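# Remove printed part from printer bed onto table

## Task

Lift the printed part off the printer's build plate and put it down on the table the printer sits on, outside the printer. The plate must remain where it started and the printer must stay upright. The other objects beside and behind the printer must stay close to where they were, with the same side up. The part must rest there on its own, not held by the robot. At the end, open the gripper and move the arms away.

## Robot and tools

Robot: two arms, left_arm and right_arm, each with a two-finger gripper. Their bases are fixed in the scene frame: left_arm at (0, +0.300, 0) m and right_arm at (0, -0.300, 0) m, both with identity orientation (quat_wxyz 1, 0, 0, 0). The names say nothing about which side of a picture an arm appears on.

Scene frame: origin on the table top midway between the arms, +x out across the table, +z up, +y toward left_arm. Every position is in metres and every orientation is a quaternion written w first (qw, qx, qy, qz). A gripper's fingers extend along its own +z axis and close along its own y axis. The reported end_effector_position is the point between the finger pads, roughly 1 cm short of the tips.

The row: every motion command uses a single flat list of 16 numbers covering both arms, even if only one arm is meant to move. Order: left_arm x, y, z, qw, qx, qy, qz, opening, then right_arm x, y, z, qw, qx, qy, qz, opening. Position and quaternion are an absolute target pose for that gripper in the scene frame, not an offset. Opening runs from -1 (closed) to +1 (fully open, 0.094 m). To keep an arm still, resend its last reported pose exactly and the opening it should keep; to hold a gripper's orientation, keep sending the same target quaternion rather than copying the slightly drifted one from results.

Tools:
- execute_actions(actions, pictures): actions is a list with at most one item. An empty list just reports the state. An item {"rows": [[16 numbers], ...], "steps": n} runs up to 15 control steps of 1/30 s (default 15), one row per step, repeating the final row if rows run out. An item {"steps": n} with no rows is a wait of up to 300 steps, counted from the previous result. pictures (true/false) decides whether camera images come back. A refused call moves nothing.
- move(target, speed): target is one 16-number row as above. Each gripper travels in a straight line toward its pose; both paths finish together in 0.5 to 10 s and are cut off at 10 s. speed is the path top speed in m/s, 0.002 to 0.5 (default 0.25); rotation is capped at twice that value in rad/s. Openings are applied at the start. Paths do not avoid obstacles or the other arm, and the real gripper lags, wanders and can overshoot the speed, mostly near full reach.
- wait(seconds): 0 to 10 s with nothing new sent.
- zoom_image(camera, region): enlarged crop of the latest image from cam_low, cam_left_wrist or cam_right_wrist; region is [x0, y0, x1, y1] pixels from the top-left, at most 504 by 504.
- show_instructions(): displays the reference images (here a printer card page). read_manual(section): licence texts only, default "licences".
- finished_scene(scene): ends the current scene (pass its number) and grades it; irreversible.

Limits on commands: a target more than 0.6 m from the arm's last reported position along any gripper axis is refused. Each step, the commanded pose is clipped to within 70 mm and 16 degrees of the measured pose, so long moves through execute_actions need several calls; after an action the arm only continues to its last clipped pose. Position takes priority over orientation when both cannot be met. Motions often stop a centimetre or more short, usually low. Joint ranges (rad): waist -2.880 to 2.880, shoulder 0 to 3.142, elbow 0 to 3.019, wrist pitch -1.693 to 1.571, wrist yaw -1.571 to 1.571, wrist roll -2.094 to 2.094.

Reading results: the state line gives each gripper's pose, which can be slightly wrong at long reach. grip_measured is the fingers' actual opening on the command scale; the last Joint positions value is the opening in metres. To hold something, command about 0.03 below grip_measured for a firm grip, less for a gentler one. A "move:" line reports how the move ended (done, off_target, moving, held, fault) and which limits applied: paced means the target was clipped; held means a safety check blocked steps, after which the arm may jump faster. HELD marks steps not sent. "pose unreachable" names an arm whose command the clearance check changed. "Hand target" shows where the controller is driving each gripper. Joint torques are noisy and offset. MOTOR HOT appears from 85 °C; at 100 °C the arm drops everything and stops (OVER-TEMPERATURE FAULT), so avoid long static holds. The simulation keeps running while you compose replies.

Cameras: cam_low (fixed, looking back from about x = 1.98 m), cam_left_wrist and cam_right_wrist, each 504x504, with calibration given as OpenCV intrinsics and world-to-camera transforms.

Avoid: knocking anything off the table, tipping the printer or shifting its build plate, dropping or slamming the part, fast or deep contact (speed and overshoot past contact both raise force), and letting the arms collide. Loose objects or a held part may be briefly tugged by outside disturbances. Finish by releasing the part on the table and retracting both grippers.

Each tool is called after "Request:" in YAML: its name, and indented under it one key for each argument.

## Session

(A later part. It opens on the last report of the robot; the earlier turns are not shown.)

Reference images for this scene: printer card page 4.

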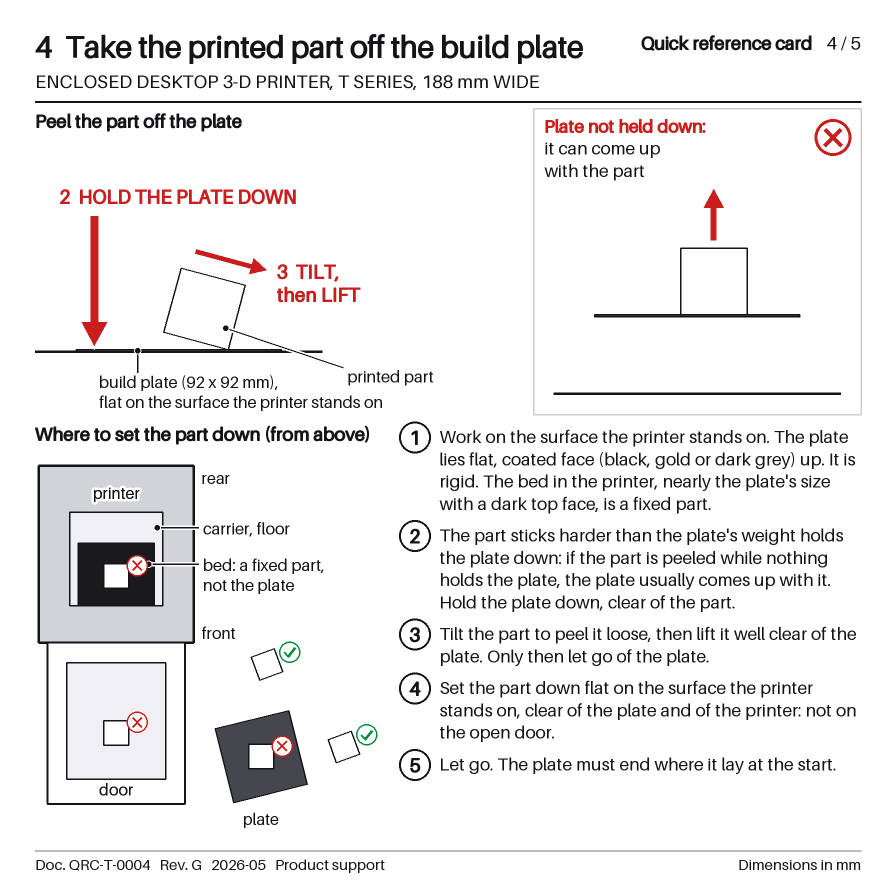

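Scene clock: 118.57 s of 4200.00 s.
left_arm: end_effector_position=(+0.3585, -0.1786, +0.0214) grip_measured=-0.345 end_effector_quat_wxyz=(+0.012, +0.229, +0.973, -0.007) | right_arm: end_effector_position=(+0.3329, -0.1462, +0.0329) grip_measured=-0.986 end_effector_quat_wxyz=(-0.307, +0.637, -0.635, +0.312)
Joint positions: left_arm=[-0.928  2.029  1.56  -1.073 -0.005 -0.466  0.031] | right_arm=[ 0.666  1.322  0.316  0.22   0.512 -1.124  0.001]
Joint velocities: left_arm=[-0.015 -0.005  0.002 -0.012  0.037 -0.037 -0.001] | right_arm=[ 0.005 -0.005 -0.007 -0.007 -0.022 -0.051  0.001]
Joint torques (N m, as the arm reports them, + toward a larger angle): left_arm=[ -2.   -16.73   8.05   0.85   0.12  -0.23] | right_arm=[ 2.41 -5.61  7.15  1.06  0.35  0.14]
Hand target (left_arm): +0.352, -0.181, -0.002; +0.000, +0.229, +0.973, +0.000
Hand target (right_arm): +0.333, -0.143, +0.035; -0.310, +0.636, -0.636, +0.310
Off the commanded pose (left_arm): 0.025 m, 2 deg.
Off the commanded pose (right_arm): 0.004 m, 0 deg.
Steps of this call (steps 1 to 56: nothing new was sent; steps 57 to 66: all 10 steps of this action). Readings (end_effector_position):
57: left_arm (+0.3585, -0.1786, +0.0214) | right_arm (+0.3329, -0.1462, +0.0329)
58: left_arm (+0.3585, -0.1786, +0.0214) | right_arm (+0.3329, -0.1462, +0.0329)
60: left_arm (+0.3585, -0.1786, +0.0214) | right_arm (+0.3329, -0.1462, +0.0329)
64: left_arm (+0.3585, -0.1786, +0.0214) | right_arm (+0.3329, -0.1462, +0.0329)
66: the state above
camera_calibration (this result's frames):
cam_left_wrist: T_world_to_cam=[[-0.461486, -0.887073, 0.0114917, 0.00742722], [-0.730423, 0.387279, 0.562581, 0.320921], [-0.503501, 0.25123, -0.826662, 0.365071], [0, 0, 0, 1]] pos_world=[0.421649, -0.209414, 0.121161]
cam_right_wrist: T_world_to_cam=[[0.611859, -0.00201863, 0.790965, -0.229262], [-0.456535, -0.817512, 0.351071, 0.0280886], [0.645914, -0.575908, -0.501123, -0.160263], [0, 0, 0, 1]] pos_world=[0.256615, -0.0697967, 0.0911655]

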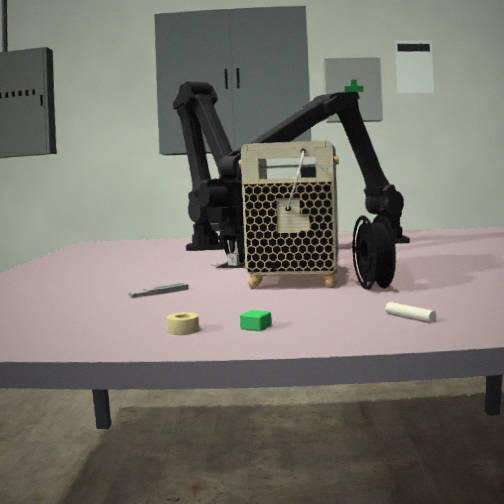

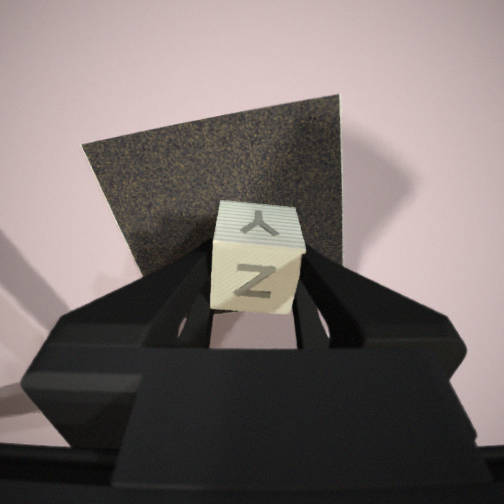

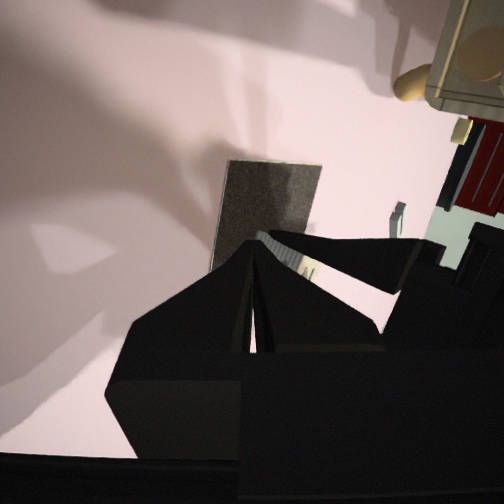

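Request:
move:
  target: [0.349,-0.180,-0.003,0,0.155,0.9879,0,-0.42, 0.333,-0.143,0.035,0.31,-0.6355,0.6355,-0.31,-1]
  speed: 0.04

Request:
move:
  target: [0.349,-0.180,-0.003,0,0.155,0.9879,0,0.0, 0.333,-0.143,0.035,0.31,-0.6355,0.6355,-0.31,-1]
  speed: 0.04

Request:
move:
  target: [0.349,-0.180,-0.003,0,0.2292,0.9734,0,0.0, 0.333,-0.143,0.035,0.31,-0.6355,0.6355,-0.31,-1]
  speed: 0.1

Scene clock: 133.33 s of 4200.00 s.
left_arm: end_effector_position=(+0.3590, -0.1792, +0.0212) grip_measured=-0.345 end_effector_quat_wxyz=(+0.013, +0.157, +0.987, -0.009) | right_arm: end_effector_position=(+0.3329, -0.1462, +0.0329) grip_measured=-0.986 end_effector_quat_wxyz=(-0.307, +0.637, -0.635, +0.312)
Joint positions: left_arm=[-0.928  2.029  1.559 -1.069 -0.005 -0.613  0.031] | right_arm=[ 0.666  1.322  0.316  0.22   0.512 -1.124  0.001]
Joint velocities: left_arm=[-0.015  0.005 -0.012 -0.022 -0.066 -0.037  0.   ] | right_arm=[-0.005  0.005 -0.007  0.012  0.007 -0.037 -0.001]
Joint torques (N m, as the arm reports them, + toward a larger angle): left_arm=[ -2.25 -17.15   7.27   0.93   0.1   -0.24] | right_arm=[ 2.4  -5.42  7.14  1.05  0.35  0.14]
Hand target (left_arm): +0.349, -0.179, -0.002; +0.000, +0.155, +0.988, +0.000
Hand target (right_arm): +0.333, -0.143, +0.035; -0.310, +0.636, -0.636, +0.310
Off the commanded pose (left_arm): 0.026 m, 2 deg.
Off the commanded pose (right_arm): 0.004 m, 0 deg.
After step 90, 9.60 s passed at rest.
move: off_target (left_arm)
camera_calibration (this result's frames):
cam_left_wrist: T_world_to_cam=[[-0.326758, -0.944948, 0.0173794, -0.0517359], [-0.778843, 0.279645, 0.561429, 0.319706], [-0.535381, 0.169916, -0.827342, 0.362124], [0, 0, 0, 1]] pos_world=[0.425971, -0.199823, 0.121008]
cam_right_wrist: T_world_to_cam=[[0.611859, -0.00201863, 0.790965, -0.229262], [-0.456535, -0.817512, 0.351071, 0.0280886], [0.645914, -0.575908, -0.501123, -0.160263], [0, 0, 0, 1]] pos_world=[0.256615, -0.0697967, 0.0911655]

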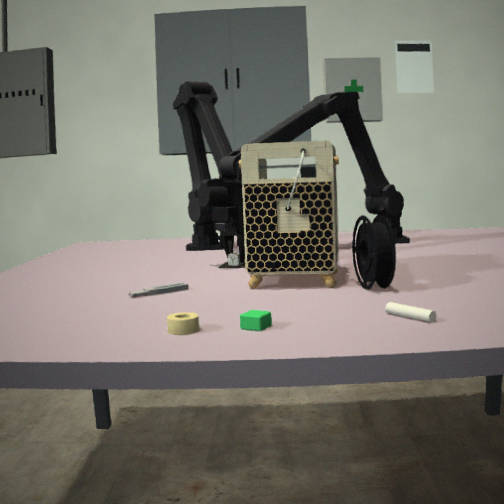

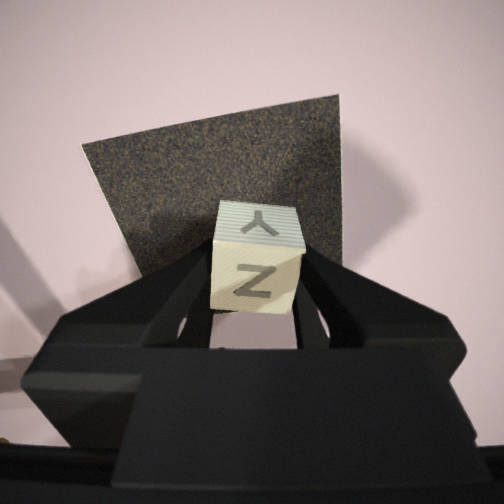

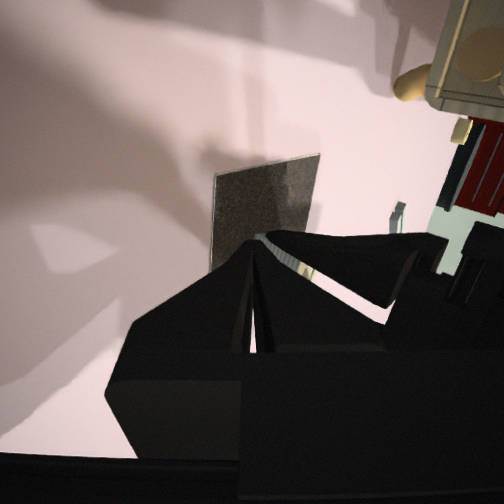

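Scene clock: 134.23 s of 4200.00 s.
left_arm: end_effector_position=(+0.3554, -0.1771, +0.0180) grip_measured=-0.002 end_effector_quat_wxyz=(+0.010, +0.155, +0.988, -0.006) | right_arm: end_effector_position=(+0.3329, -0.1462, +0.0329) grip_measured=-0.986 end_effector_quat_wxyz=(-0.307, +0.637, -0.635, +0.312)
Joint positions: left_arm=[-0.931  2.029  1.55  -1.068 -0.005 -0.619  0.047] | right_arm=[ 0.666  1.322  0.316  0.22   0.512 -1.124  0.001]
Joint velocities: left_arm=[-0.015 -0.005  0.002 -0.002 -0.066 -0.007 -0.001] | right_arm=[ 0.005 -0.005 -0.007 -0.007 -0.037 -0.051 -0.   ]
Joint torques (N m, as the arm reports them, + toward a larger angle): left_arm=[ -2.1  -17.07   7.87   0.86   0.11  -0.24] | right_arm=[ 2.61 -5.65  7.16  1.07  0.35  0.13]
Hand target (left_arm): +0.349, -0.179, -0.002; +0.000, +0.155, +0.988, +0.000
Hand target (right_arm): +0.333, -0.143, +0.035; -0.310, +0.636, -0.636, +0.310
Off the commanded pose (left_arm): 0.022 m, 1 deg.
Off the commanded pose (right_arm): 0.004 m, 0 deg.
move: off_target (left_arm)
camera_calibration (this result's frames):
cam_left_wrist: T_world_to_cam=[[-0.323794, -0.946044, 0.0125827, -0.0520502], [-0.776661, 0.273369, 0.567509, 0.31617], [-0.540328, 0.173984, -0.823271, 0.359673], [0, 0, 0, 1]] pos_world=[0.423045, -0.19825, 0.117334]
cam_right_wrist: T_world_to_cam=[[0.611859, -0.00201863, 0.790965, -0.229262], [-0.456535, -0.817512, 0.351071, 0.0280886], [0.645914, -0.575908, -0.501123, -0.160263], [0, 0, 0, 1]] pos_world=[0.256615, -0.0697967, 0.0911655]

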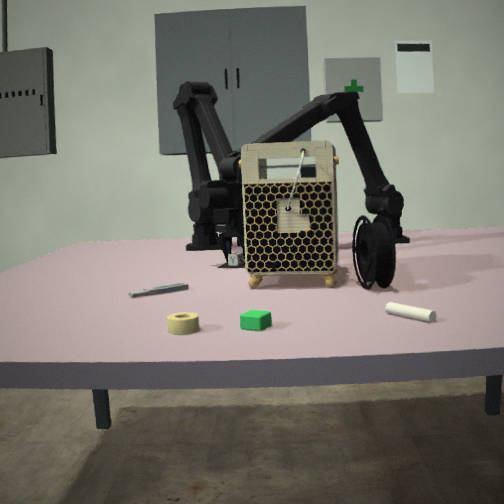

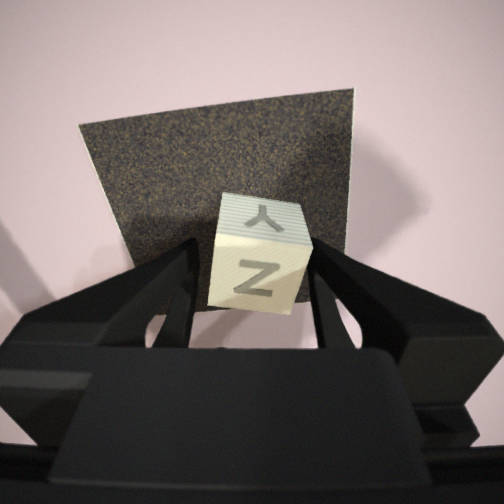

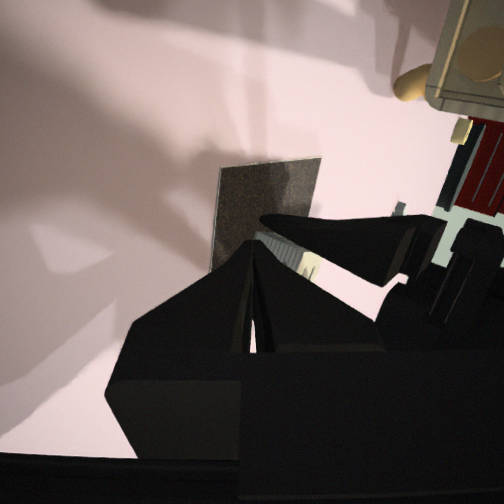

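Scene clock: 135.37 s of 4200.00 s.
left_arm: end_effector_position=(+0.3553, -0.1772, +0.0180) grip_measured=-0.002 end_effector_quat_wxyz=(+0.010, +0.218, +0.976, -0.006) | right_arm: end_effector_position=(+0.3329, -0.1462, +0.0329) grip_measured=-0.986 end_effector_quat_wxyz=(-0.307, +0.637, -0.635, +0.312)
Joint positions: left_arm=[-0.931  2.029  1.55  -1.068 -0.005 -0.492  0.047] | right_arm=[ 0.666  1.322  0.316  0.22   0.512 -1.124  0.001]
Joint velocities: left_arm=[-0.005  0.005 -0.002  0.002 -0.007  0.007 -0.   ] | right_arm=[-0.015 -0.015 -0.012 -0.012  0.037 -0.022 -0.001]
Joint torques (N m, as the arm reports them, + toward a larger angle): left_arm=[ -2.01 -17.09   7.9    0.85   0.13  -0.06] | right_arm=[ 2.54 -5.71  7.13  1.07  0.35  0.12]
Hand target (left_arm): +0.349, -0.179, -0.002; +0.000, +0.229, +0.973, +0.000
Hand target (right_arm): +0.333, -0.143, +0.035; -0.310, +0.636, -0.636, +0.310
Off the commanded pose (left_arm): 0.022 m, 2 deg.
Off the commanded pose (right_arm): 0.004 m, 0 deg.
move: off_target (left_arm)
camera_calibration (this result's frames):
cam_left_wrist: T_world_to_cam=[[-0.441374, -0.89727, 0.00975766, -0.00176986], [-0.736864, 0.368632, 0.566694, 0.318827], [-0.512075, 0.242934, -0.82387, 0.361793], [0, 0, 0, 1]] pos_world=[0.419416, -0.20701, 0.117411]
cam_right_wrist: T_world_to_cam=[[0.611859, -0.00201863, 0.790965, -0.229262], [-0.456535, -0.817512, 0.351071, 0.0280886], [0.645914, -0.575908, -0.501123, -0.160263], [0, 0, 0, 1]] pos_world=[0.256615, -0.0697967, 0.0911655]

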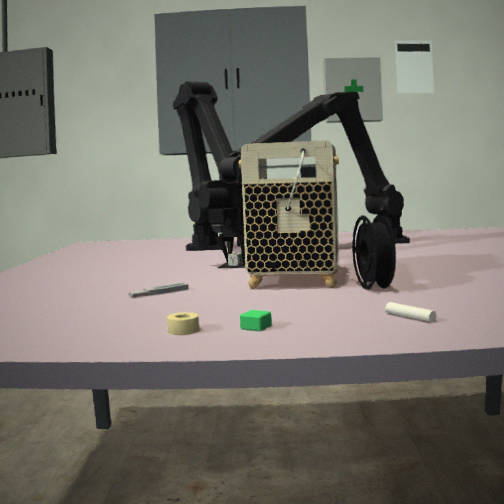

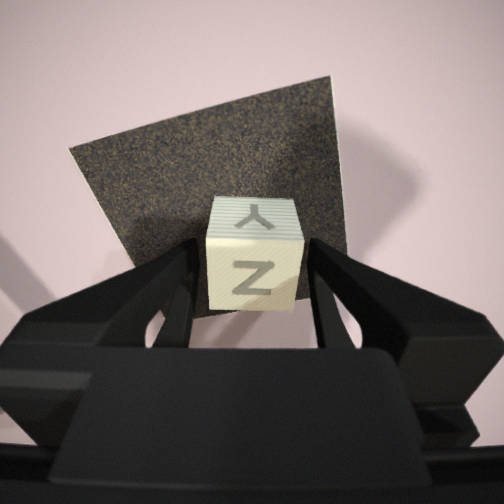

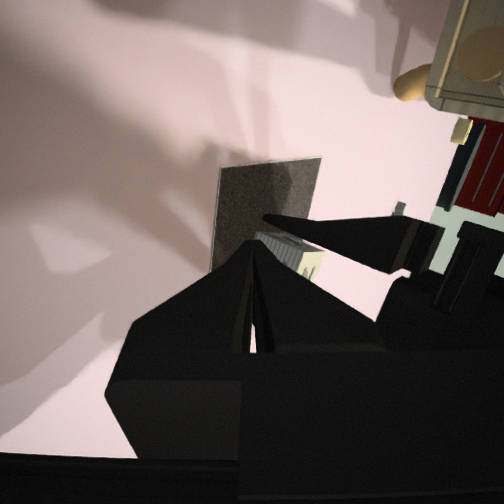

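Request:
execute_actions:
  actions:
    - {"rows": [[0.349,-0.180,-0.003,0,0.22,0.9755,0,-0.1, 0.333,-0.143,0.035,0.31,-0.6355,0.6355,-0.31,-1],[0.349,-0.180,-0.003,0,0.22,0.9755,0,-0.15, 0.333,-0.143,0.035,0.31,-0.6355,0.6355,-0.31,-1],[0.349,-0.180,-0.003,0,0.22,0.9755,0,-0.2, 0.333,-0.143,0.035,0.31,-0.6355,0.6355,-0.31,-1],[0.349,-0.180,-0.003,0,0.22,0.9755,0,-0.24, 0.333,-0.143,0.035,0.31,-0.6355,0.6355,-0.31,-1],[0.349,-0.180,-0.003,0,0.22,0.9755,0,-0.27, 0.333,-0.143,0.035,0.31,-0.6355,0.6355,-0.31,-1],[0.349,-0.180,-0.003,0,0.22,0.9755,0,-0.29, 0.333,-0.143,0.035,0.31,-0.6355,0.6355,-0.31,-1],[0.349,-0.180,-0.003,0,0.22,0.9755,0,-0.31, 0.333,-0.143,0.035,0.31,-0.6355,0.6355,-0.31,-1],[0.349,-0.180,-0.003,0,0.22,0.9755,0,-0.32, 0.333,-0.143,0.035,0.31,-0.6355,0.6355,-0.31,-1],[0.349,-0.180,-0.003,0,0.22,0.9755,0,-0.33, 0.333,-0.143,0.035,0.31,-0.6355,0.6355,-0.31,-1],[0.349,-0.180,-0.003,0,0.22,0.9755,0,-0.34, 0.333,-0.143,0.035,0.31,-0.6355,0.6355,-0.31,-1],[0.349,-0.180,-0.003,0,0.22,0.9755,0,-0.35, 0.333,-0.143,0.035,0.31,-0.6355,0.6355,-0.31,-1],[0.349,-0.180,-0.003,0,0.22,0.9755,0,-0.36, 0.333,-0.143,0.035,0.31,-0.6355,0.6355,-0.31,-1],[0.349,-0.180,-0.003,0,0.22,0.9755,0,-0.37, 0.333,-0.143,0.035,0.31,-0.6355,0.6355,-0.31,-1],[0.349,-0.180,-0.003,0,0.22,0.9755,0,-0.39, 0.333,-0.143,0.035,0.31,-0.6355,0.6355,-0.31,-1],[0.349,-0.180,-0.003,0,0.22,0.9755,0,-0.40, 0.333,-0.143,0.035,0.31,-0.6355,0.6355,-0.31,-1]], "steps": 15}

Scene clock: 148.97 s of 4200.00 s.
left_arm: end_effector_position=(+0.3553, -0.1772, +0.0180) grip_measured=-0.368 end_effector_quat_wxyz=(+0.010, +0.220, +0.976, -0.006) | right_arm: end_effector_position=(+0.3329, -0.1462, +0.0329) grip_measured=-0.986 end_effector_quat_wxyz=(-0.307, +0.637, -0.635, +0.312)
Joint positions: left_arm=[-0.931  2.029  1.55  -1.068 -0.005 -0.489  0.03 ] | right_arm=[ 0.666  1.322  0.316  0.22   0.512 -1.124  0.001]
Joint velocities: left_arm=[ 0.005 -0.015  0.012  0.007 -0.022  0.007  0.001] | right_arm=[ 0.005  0.005 -0.002 -0.007  0.007 -0.022  0.001]
Joint torques (N m, as the arm reports them, + toward a larger angle): left_arm=[ -2.02 -17.03   7.92   0.83   0.12  -0.22] | right_arm=[ 2.51 -5.62  7.19  1.07  0.34  0.14]
Hand target (left_arm): +0.349, -0.179, -0.002; +0.000, +0.220, +0.975, +0.000
Hand target (right_arm): +0.333, -0.143, +0.035; -0.310, +0.636, -0.636, +0.310
Off the commanded pose (left_arm): 0.022 m, 1 deg.
Off the commanded pose (right_arm): 0.004 m, 0 deg.
Steps of this call (steps 1 to 90: nothing new was sent; then 10.10 s passed at rest; steps 91 to 105: all 15 steps of this action). Readings (end_effector_position):
91: left_arm (+0.3553, -0.1772, +0.0180) | right_arm (+0.3329, -0.1462, +0.0329)
92: left_arm (+0.3553, -0.1772, +0.0180) | right_arm (+0.3329, -0.1462, +0.0329)
94: left_arm (+0.3553, -0.1772, +0.0180) | right_arm (+0.3329, -0.1462, +0.0329)
98: left_arm (+0.3553, -0.1772, +0.0180) | right_arm (+0.3329, -0.1462, +0.0329)
105: the state above
camera_calibration (this result's frames):
cam_left_wrist: T_world_to_cam=[[-0.44411, -0.89592, 0.00968831, -0.000557306], [-0.735763, 0.370848, 0.566679, 0.318829], [-0.511291, 0.244539, -0.823882, 0.3618], [0, 0, 0, 1]] pos_world=[0.41932, -0.207211, 0.117412]
cam_right_wrist: T_world_to_cam=[[0.611859, -0.00201863, 0.790965, -0.229262], [-0.456535, -0.817512, 0.351071, 0.0280886], [0.645914, -0.575908, -0.501123, -0.160263], [0, 0, 0, 1]] pos_world=[0.256615, -0.0697967, 0.0911655]

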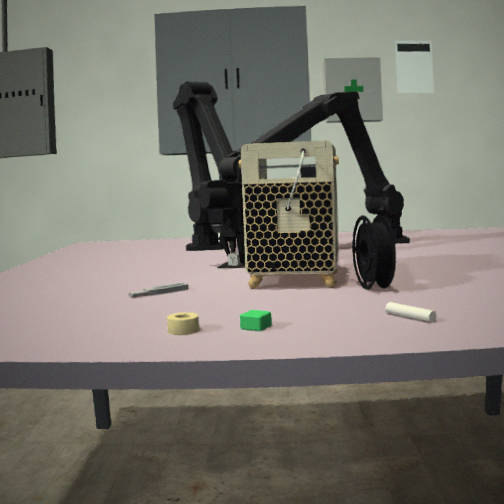

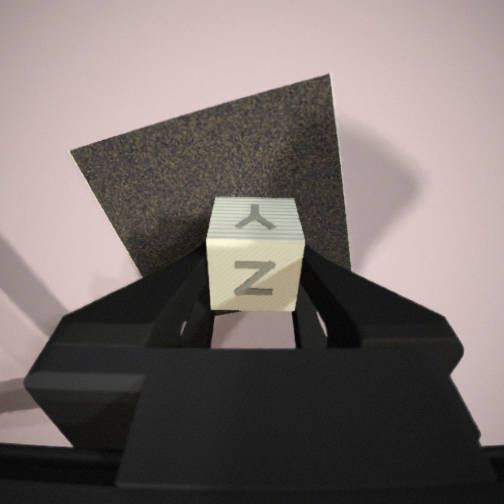

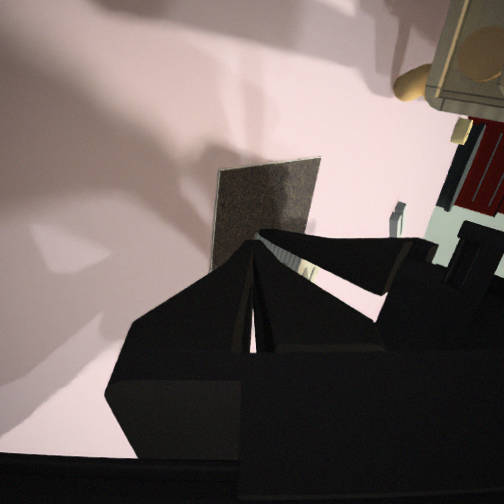

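Request:
move:
  target: [0.349,-0.180,-0.003,0,0.22,0.9755,0,-0.40, 0.353,-0.141,0.018,0.31,-0.6355,0.6355,-0.31,-1]
  speed: 0.03

Request:
move:
  target: [0.349,-0.180,-0.003,0,0.22,0.9755,0,-0.40, 0.343,-0.148,-0.005,0.31,-0.6355,0.6355,-0.31,-1]
  speed: 0.015

Scene clock: 160.57 s of 4200.00 s.
left_arm: end_effector_position=(+0.3553, -0.1773, +0.0180) grip_measured=-0.368 end_effector_quat_wxyz=(+0.010, +0.220, +0.976, -0.006) | right_arm: end_effector_position=(+0.3395, -0.1480, +0.0121) grip_measured=-0.986 end_effector_quat_wxyz=(-0.301, +0.640, -0.637, +0.306)
Joint positions: left_arm=[-0.931  2.029  1.55  -1.068 -0.005 -0.489  0.03 ] | right_arm=[ 0.64   1.425  0.318  0.312  0.487 -1.136  0.001]
Joint velocities: left_arm=[ 0.005 -0.015 -0.007  0.012 -0.066 -0.007 -0.   ] | right_arm=[-0.005 -0.005 -0.017 -0.002 -0.081  0.051  0.001]
Joint torques (N m, as the arm reports them, + toward a larger angle): left_arm=[ -1.75 -16.93   7.9    0.87   0.12  -0.21] | right_arm=[ 1.52 -5.25  8.42  1.84  0.16 -0.01]
Hand target (left_arm): +0.349, -0.179, -0.002; +0.000, +0.220, +0.975, +0.000
Hand target (right_arm): +0.353, -0.142, +0.018; -0.310, +0.636, -0.635, +0.310
Off the commanded pose (left_arm): 0.022 m, 1 deg.
Off the commanded pose (right_arm): 0.016 m, 1 deg.
After step 90, 7.47 s passed at rest.
move: off_target (left_arm, right_arm)
camera_calibration (this result's frames):
cam_left_wrist: T_world_to_cam=[[-0.444112, -0.895917, 0.00986149, -0.000601694], [-0.735892, 0.371021, 0.566397, 0.318978], [-0.511104, 0.244287, -0.824073, 0.361741], [0, 0, 0, 1]] pos_world=[0.419353, -0.207255, 0.117438]
cam_right_wrist: T_world_to_cam=[[0.625454, -0.0020171, 0.780259, -0.22137], [-0.450582, -0.817339, 0.359072, 0.0348251], [0.637012, -0.576154, -0.512116, -0.172801], [0, 0, 0, 1]] pos_world=[0.264224, -0.0715423, 0.0717273]

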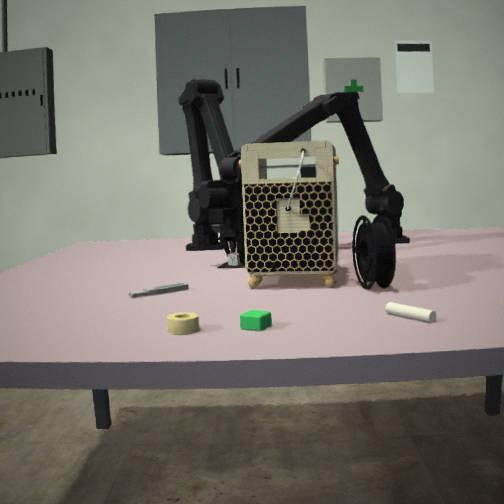

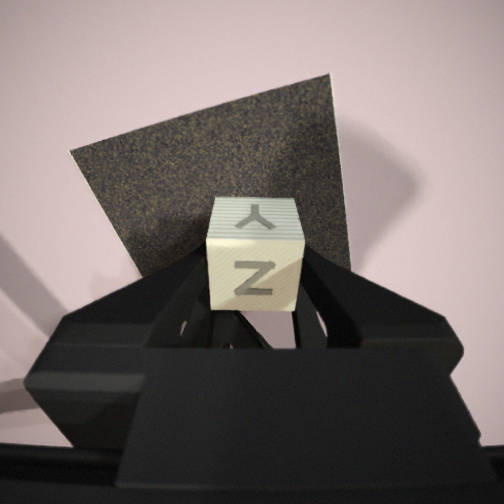

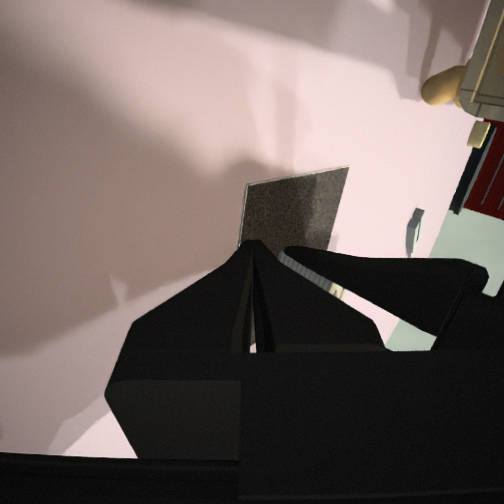

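Scene clock: 162.27 s of 4200.00 s.
left_arm: end_effector_position=(+0.3553, -0.1773, +0.0180) grip_measured=-0.368 end_effector_quat_wxyz=(+0.010, +0.220, +0.976, -0.006) | right_arm: end_effector_position=(+0.3494, -0.1418, +0.0108) grip_measured=-0.986 end_effector_quat_wxyz=(-0.331, +0.623, -0.636, +0.313)
Joint positions: left_arm=[-0.931  2.029  1.55  -1.068 -0.005 -0.489  0.03 ] | right_arm=[ 0.64   1.492  0.315  0.451  0.493 -1.136  0.001]
Joint velocities: left_arm=[-0.015 -0.005 -0.002 -0.022 -0.051  0.066 -0.002] | right_arm=[-0.005 -0.015 -0.012 -0.037 -0.022  0.022  0.   ]
Joint torques (N m, as the arm reports them, + toward a larger angle): left_arm=[ -1.98 -17.06   7.91   0.81   0.12  -0.22] | right_arm=[ 1.5  -3.57  4.34  1.44 -0.06 -0.06]
Hand target (left_arm): +0.349, -0.179, -0.002; +0.000, +0.220, +0.975, +0.000
Hand target (right_arm): +0.342, -0.148, -0.004; -0.310, +0.635, -0.636, +0.310
Off the commanded pose (left_arm): 0.022 m, 1 deg.
Off the commanded pose (right_arm): 0.018 m, 3 deg.
move: off_target (left_arm, right_arm)
camera_calibration (this result's frames):
cam_left_wrist: T_world_to_cam=[[-0.444112, -0.895917, 0.00986149, -0.000601694], [-0.735892, 0.371021, 0.566397, 0.318978], [-0.511104, 0.244287, -0.824073, 0.361741], [0, 0, 0, 1]] pos_world=[0.419353, -0.207255, 0.117438]
cam_right_wrist: T_world_to_cam=[[0.579447, -0.0347072, 0.81427, -0.215407], [-0.473246, -0.827734, 0.301488, 0.051863], [0.663535, -0.560047, -0.496053, -0.183352], [0, 0, 0, 1]] pos_world=[0.271022, -0.0672333, 0.0688112]

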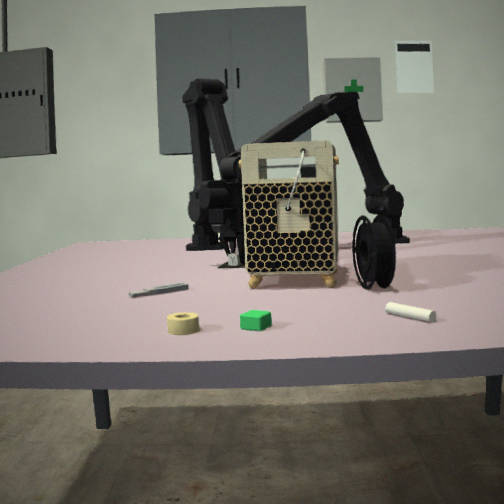

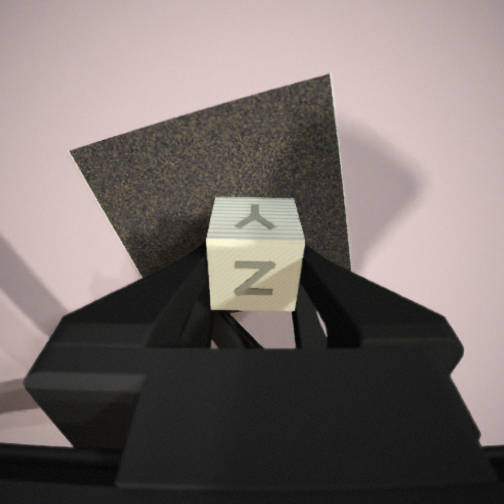

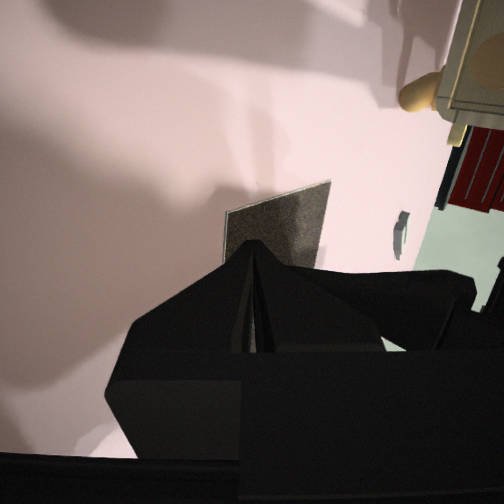

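Request:
move:
  target: [0.349,-0.180,-0.003,0,0.22,0.9755,0,-0.40, 0.328,-0.158,-0.02,0.31,-0.6355,0.6355,-0.31,-1]
  speed: 0.015

Scene clock: 172.90 s of 4200.00 s.
left_arm: end_effector_position=(+0.3554, -0.1774, +0.0180) grip_measured=-0.368 end_effector_quat_wxyz=(+0.011, +0.220, +0.976, -0.006) | right_arm: end_effector_position=(+0.3469, -0.1439, +0.0099) grip_measured=-0.986 end_effector_quat_wxyz=(-0.353, +0.612, -0.633, +0.317)
Joint positions: left_arm=[-0.931  2.029  1.55  -1.067 -0.005 -0.489  0.03 ] | right_arm=[ 0.64   1.522  0.283  0.564  0.494 -1.136  0.001]
Joint velocities: left_arm=[-0.015 -0.015 -0.002 -0.007  0.051  0.022  0.   ] | right_arm=[-0.015 -0.005  0.017 -0.002 -0.022  0.037 -0.   ]
Joint torques (N m, as the arm reports them, + toward a larger angle): left_arm=[ -2.05 -17.1    7.9    0.82   0.14  -0.21] | right_arm=[ 1.71 -2.9   2.    0.53  0.02 -0.02]
Hand target (left_arm): +0.349, -0.179, -0.002; +0.000, +0.220, +0.975, +0.000
Hand target (right_arm): +0.327, -0.158, -0.018; -0.310, +0.636, -0.636, +0.310
Off the commanded pose (left_arm): 0.022 m, 1 deg.
Off the commanded pose (right_arm): 0.038 m, 6 deg.
After step 90, 4.70 s passed at rest.
move: off_target (left_arm, right_arm)
camera_calibration (this result's frames):
cam_left_wrist: T_world_to_cam=[[-0.44411, -0.89592, 0.00969488, -0.000584474], [-0.736198, 0.371059, 0.565976, 0.319193], [-0.510666, 0.244218, -0.824365, 0.361644], [0, 0, 0, 1]] pos_world=[0.419409, -0.207283, 0.117477]
cam_right_wrist: T_world_to_cam=[[0.545461, -0.0597254, 0.836005, -0.205329], [-0.485462, -0.835615, 0.257048, 0.052782], [0.683226, -0.546059, -0.48479, -0.188234], [0, 0, 0, 1]] pos_world=[0.266229, -0.0709449, 0.0668349]

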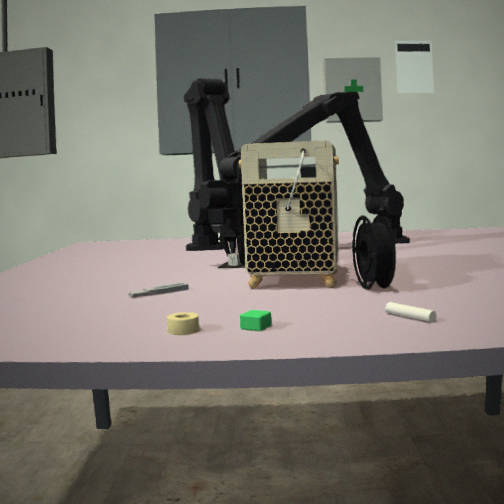

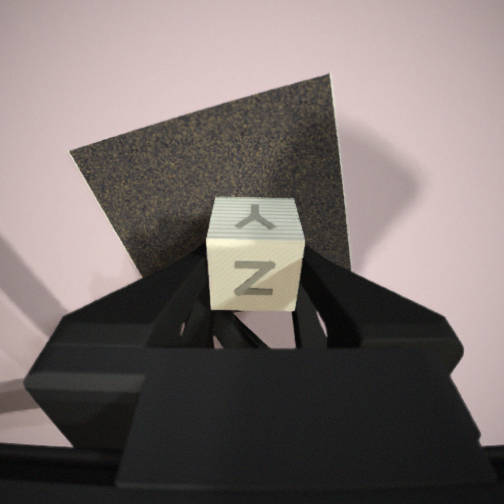

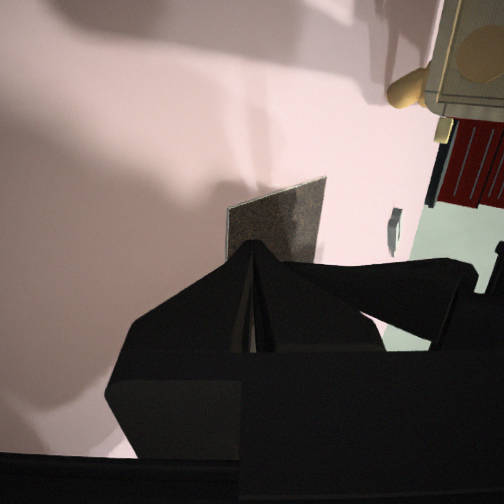

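Request:
move:
  target: [0.352,-0.182,0.008,0.023,0.2188,0.9701,0.1019,-0.40, 0.328,-0.158,-0.02,0.31,-0.6355,0.6355,-0.31,-1]
  speed: 0.04

Scene clock: 182.37 s of 4200.00 s.
left_arm: end_effector_position=(+0.3535, -0.1749, +0.0210) grip_measured=-0.368 end_effector_quat_wxyz=(+0.032, +0.218, +0.971, +0.090) | right_arm: end_effector_position=(+0.3470, -0.1434, +0.0100) grip_measured=-0.986 end_effector_quat_wxyz=(-0.354, +0.612, -0.633, +0.316)
Joint positions: left_arm=[-0.981  2.081  1.635 -1.205 -0.175 -0.545  0.03 ] | right_arm=[ 0.64   1.523  0.283  0.566  0.492 -1.136  0.001]
Joint velocities: left_arm=[-0.015  0.005 -0.002 -0.017 -0.066 -0.022 -0.002] | right_arm=[ 0.005  0.005  0.012 -0.012 -0.007 -0.081 -0.001]
Joint torques (N m, as the arm reports them, + toward a larger angle): left_arm=[ -1.94 -17.14  10.9   -0.69  -0.38  -0.23] | right_arm=[ 1.85 -2.95  1.93  0.58  0.1  -0.03]
Hand target (left_arm): +0.352, -0.182, +0.009; +0.025, +0.219, +0.970, +0.101
Hand target (right_arm): +0.327, -0.158, -0.018; -0.310, +0.636, -0.636, +0.310
Off the commanded pose (left_arm): 0.015 m, 2 deg.
Off the commanded pose (right_arm): 0.038 m, 6 deg.
After step 90, 3.50 s passed at rest.
move: off_target (left_arm, right_arm)
camera_calibration (this result's frames):
cam_left_wrist: T_world_to_cam=[[-0.43411, -0.881349, -0.186474, 0.00383809], [-0.784224, 0.267854, 0.559685, 0.314242], [-0.44333, 0.389202, -0.807453, 0.363731], [0, 0, 0, 1]] pos_world=[0.409355, -0.222353, 0.118535]
cam_right_wrist: T_world_to_cam=[[0.545123, -0.0604743, 0.836172, -0.205387], [-0.484348, -0.836815, 0.255239, 0.0526536], [0.684286, -0.544135, -0.485458, -0.188134], [0, 0, 0, 1]] pos_world=[0.266201, -0.0707297, 0.0669682]

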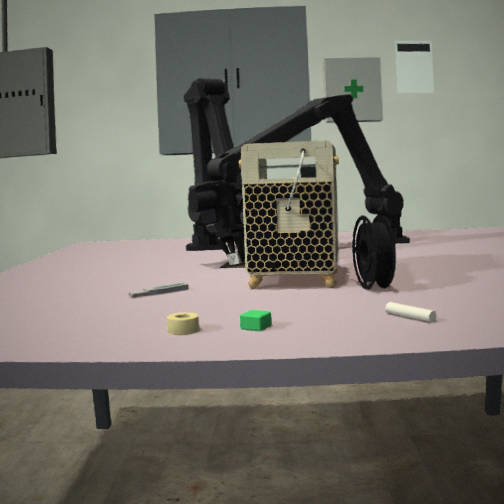

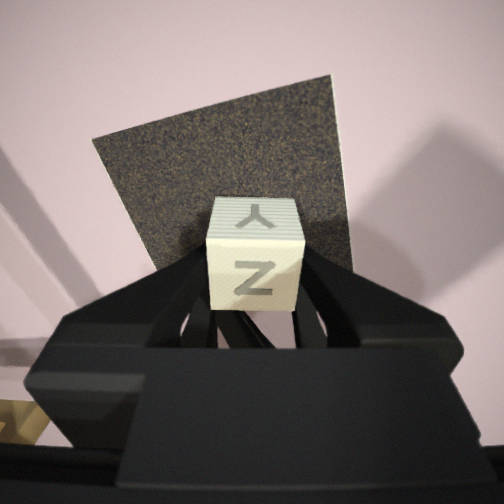

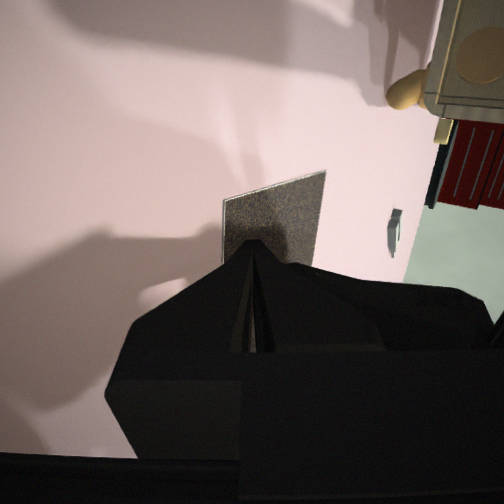

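Request:
move:
  target: [0.357,-0.191,0.012,0.0419,0.216,0.9576,0.1861,-0.40, 0.328,-0.158,-0.02,0.31,-0.6355,0.6355,-0.31,-1]
  speed: 0.04

Scene clock: 187.47 s of 4200.00 s.
left_arm: end_effector_position=(+0.3533, -0.1748, +0.0246) grip_measured=-0.369 end_effector_quat_wxyz=(+0.038, +0.217, +0.957, +0.187) | right_arm: end_effector_position=(+0.3469, -0.1446, +0.0099) grip_measured=-0.986 end_effector_quat_wxyz=(-0.353, +0.610, -0.634, +0.319)
Joint positions: left_arm=[-1.02   2.167  1.764 -1.391 -0.315 -0.611  0.03 ] | right_arm=[ 0.64   1.524  0.282  0.568  0.498 -1.136  0.001]
Joint velocities: left_arm=[-0.005 -0.005 -0.002 -0.017  0.037  0.022 -0.   ] | right_arm=[-0.005 -0.005 -0.002  0.017  0.051 -0.037 -0.   ]
Joint torques (N m, as the arm reports them, + toward a larger angle): left_arm=[ -1.91 -17.66  11.99  -0.09  -0.41  -0.26] | right_arm=[ 1.89 -3.13  2.05  0.54 -0.18 -0.01]
Hand target (left_arm): +0.357, -0.191, +0.013; +0.043, +0.217, +0.957, +0.185
Hand target (right_arm): +0.327, -0.158, -0.018; -0.310, +0.635, -0.636, +0.310
Off the commanded pose (left_arm): 0.021 m, 0 deg.
Off the commanded pose (right_arm): 0.038 m, 6 deg.
move: off_target (left_arm, right_arm)
camera_calibration (this result's frames):
cam_left_wrist: T_world_to_cam=[[-0.416766, -0.829917, -0.37087, 0.0119122], [-0.815875, 0.161616, 0.555184, 0.304787], [-0.400818, 0.533965, -0.744464, 0.375232], [0, 0, 0, 1]] pos_world=[0.404032, -0.239733, 0.114552]
cam_right_wrist: T_world_to_cam=[[0.54293, -0.0605121, 0.837595, -0.204654], [-0.488914, -0.833713, 0.256683, 0.0536338], [0.682781, -0.548873, -0.482233, -0.188949], [0, 0, 0, 1]] pos_world=[0.266346, -0.0713777, 0.0665327]

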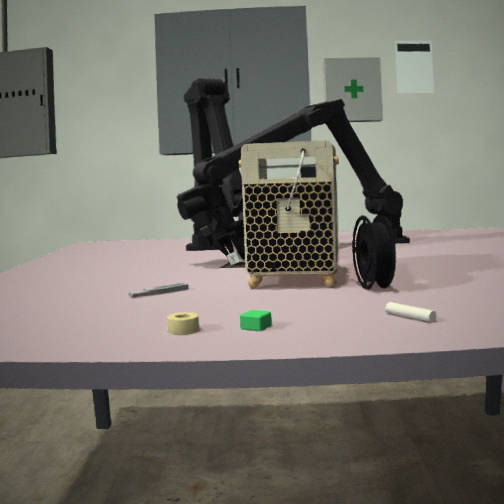

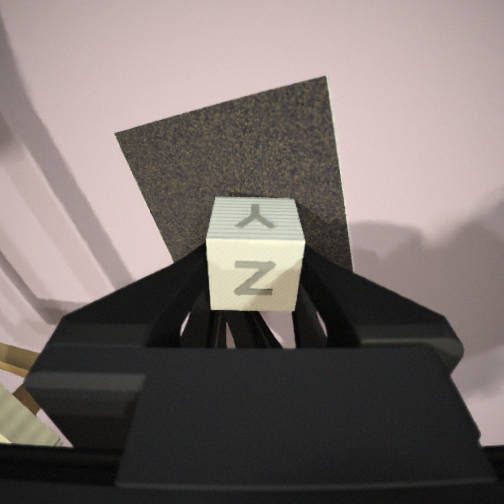

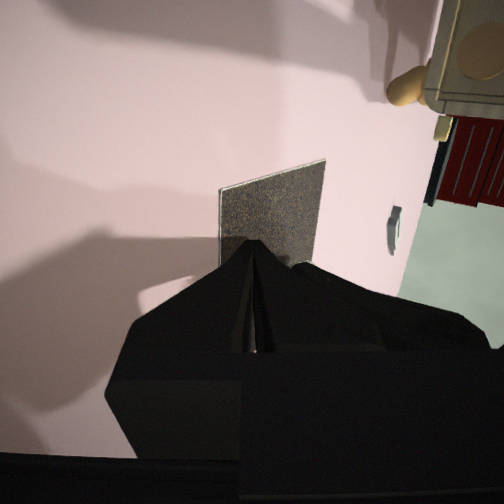

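Request:
move:
  target: [0.357,-0.201,0.012,0.0419,0.216,0.9576,0.1861,-0.40, 0.328,-0.158,-0.02,0.31,-0.6355,0.6355,-0.31,-1]
  speed: 0.01

Scene clock: 196.77 s of 4200.00 s.
left_arm: end_effector_position=(+0.3545, -0.1779, +0.0250) grip_measured=-0.369 end_effector_quat_wxyz=(+0.033, +0.213, +0.957, +0.193) | right_arm: end_effector_position=(+0.3468, -0.1471, +0.0098) grip_measured=-0.986 end_effector_quat_wxyz=(-0.351, +0.608, -0.635, +0.321)
Joint positions: left_arm=[-1.021  2.186  1.797 -1.422 -0.315 -0.622  0.03 ] | right_arm=[ 0.637  1.524  0.279  0.57   0.504 -1.136  0.001]
Joint velocities: left_arm=[-0.005  0.005  0.017 -0.002 -0.037  0.037 -0.001] | right_arm=[ 0.005  0.005  0.002  0.007 -0.051  0.022 -0.001]
Joint torques (N m, as the arm reports them, + toward a larger angle): left_arm=[ -2.52 -17.73  12.48   0.26  -0.28  -0.23] | right_arm=[ 1.96 -2.92  2.19  0.48 -0.46 -0.02]
Hand target (left_arm): +0.356, -0.200, +0.012; +0.042, +0.216, +0.958, +0.186
Hand target (right_arm): +0.327, -0.159, -0.018; -0.310, +0.635, -0.636, +0.310
Off the commanded pose (left_arm): 0.027 m, 1 deg.
Off the commanded pose (right_arm): 0.037 m, 6 deg.
After step 90, 1.03 s passed at rest.
move: off_target (left_arm, right_arm)
camera_calibration (this result's frames):
cam_left_wrist: T_world_to_cam=[[-0.410833, -0.828744, -0.379999, 0.00830286], [-0.814597, 0.146485, 0.561226, 0.302743], [-0.409449, 0.540116, -0.735273, 0.3816], [0, 0, 0, 1]] pos_world=[0.40627, -0.243574, 0.113828]
cam_right_wrist: T_world_to_cam=[[0.541198, -0.0618037, 0.838621, -0.204272], [-0.495558, -0.829154, 0.258699, 0.0544815], [0.679357, -0.555593, -0.479364, -0.190181], [0, 0, 0, 1]] pos_world=[0.266751, -0.0731146, 0.0660461]

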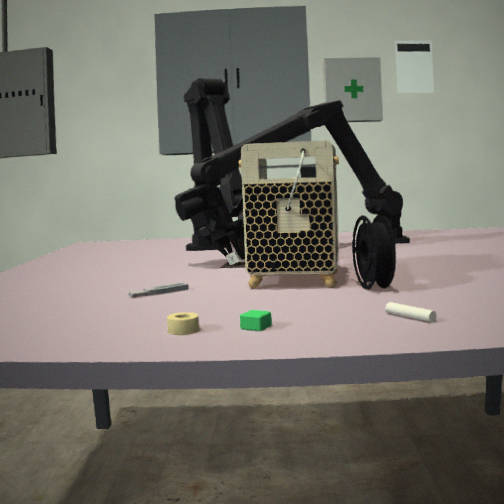

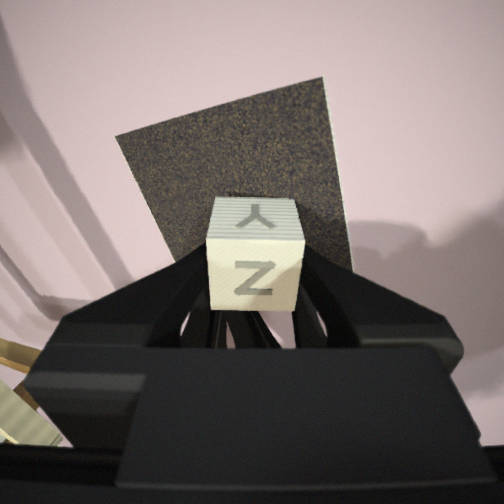

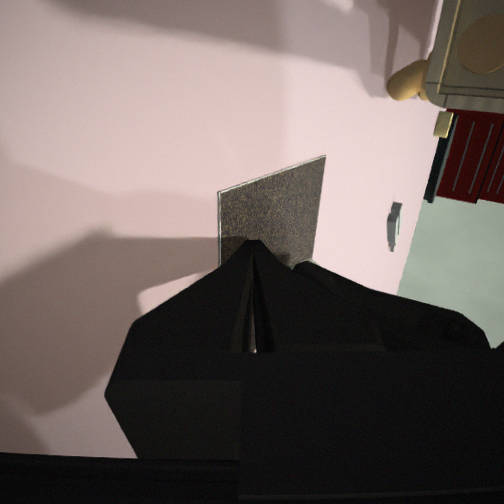

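Request:
move:
  target: [0.353,-0.209,0.012,0.0419,0.216,0.9576,0.1861,-0.40, 0.328,-0.158,-0.02,0.31,-0.6355,0.6355,-0.31,-1]
  speed: 0.01

Scene clock: 205.60 s of 4200.00 s.
left_arm: end_effector_position=(+0.3497, -0.1968, +0.0263) grip_measured=-0.369 end_effector_quat_wxyz=(+0.041, +0.218, +0.957, +0.187) | right_arm: end_effector_position=(+0.3468, -0.1486, +0.0098) grip_measured=-0.986 end_effector_quat_wxyz=(-0.350, +0.607, -0.636, +0.323)
Joint positions: left_arm=[-1.044  2.209  1.843 -1.431 -0.315 -0.633  0.03 ] | right_arm=[ 0.635  1.524  0.278  0.572  0.507 -1.136  0.001]
Joint velocities: left_arm=[-0.005  0.005 -0.017 -0.007  0.007 -0.051 -0.001] | right_arm=[ 0.005 -0.015  0.002 -0.017  0.022 -0.022  0.001]
Joint torques (N m, as the arm reports them, + toward a larger angle): left_arm=[ -1.9  -18.74  11.29   0.    -0.18  -0.25] | right_arm=[ 2.11 -2.97  2.33  0.43 -0.61 -0.03]
Hand target (left_arm): +0.352, -0.208, +0.012; +0.042, +0.216, +0.958, +0.186
Hand target (right_arm): +0.327, -0.159, -0.018; -0.310, +0.635, -0.636, +0.310
Off the commanded pose (left_arm): 0.019 m, 0 deg.
Off the commanded pose (right_arm): 0.037 m, 6 deg.
After step 90, 0.37 s passed at rest.
move: off_target (left_arm, right_arm)
camera_calibration (this result's frames):
cam_left_wrist: T_world_to_cam=[[-0.417199, -0.828815, -0.372842, -0.00677876], [-0.818621, 0.164532, 0.550263, 0.306121], [-0.394722, 0.534785, -0.747127, 0.384977], [0, 0, 0, 1]] pos_world=[0.399727, -0.261865, 0.116653]
cam_right_wrist: T_world_to_cam=[[0.539723, -0.0630265, 0.83948, -0.204073], [-0.499484, -0.826681, 0.259065, 0.0549997], [0.677655, -0.55913, -0.477659, -0.190919], [0, 0, 0, 1]] pos_world=[0.266991, -0.0741431, 0.065873]

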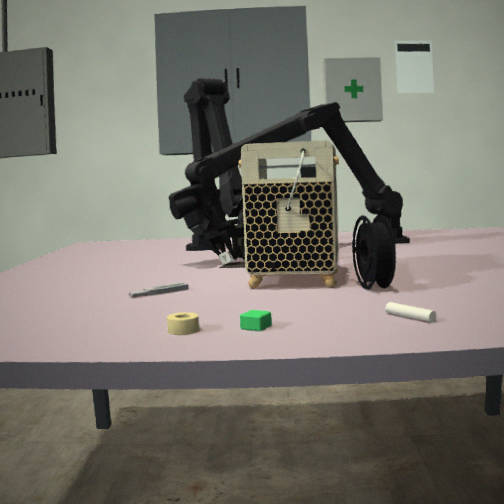

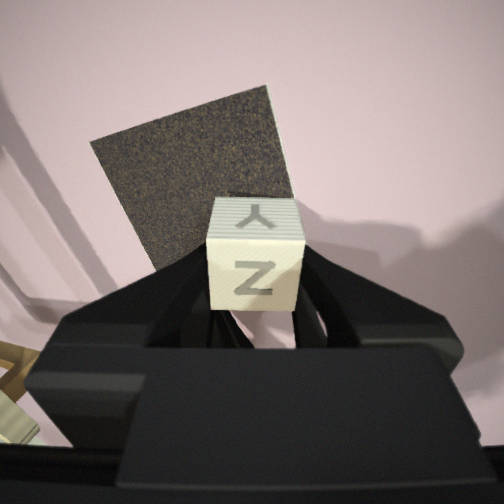

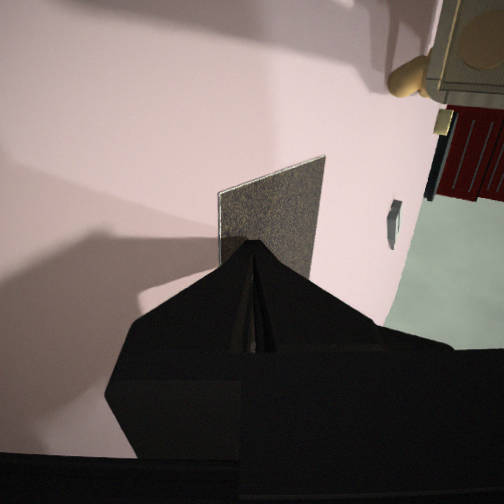

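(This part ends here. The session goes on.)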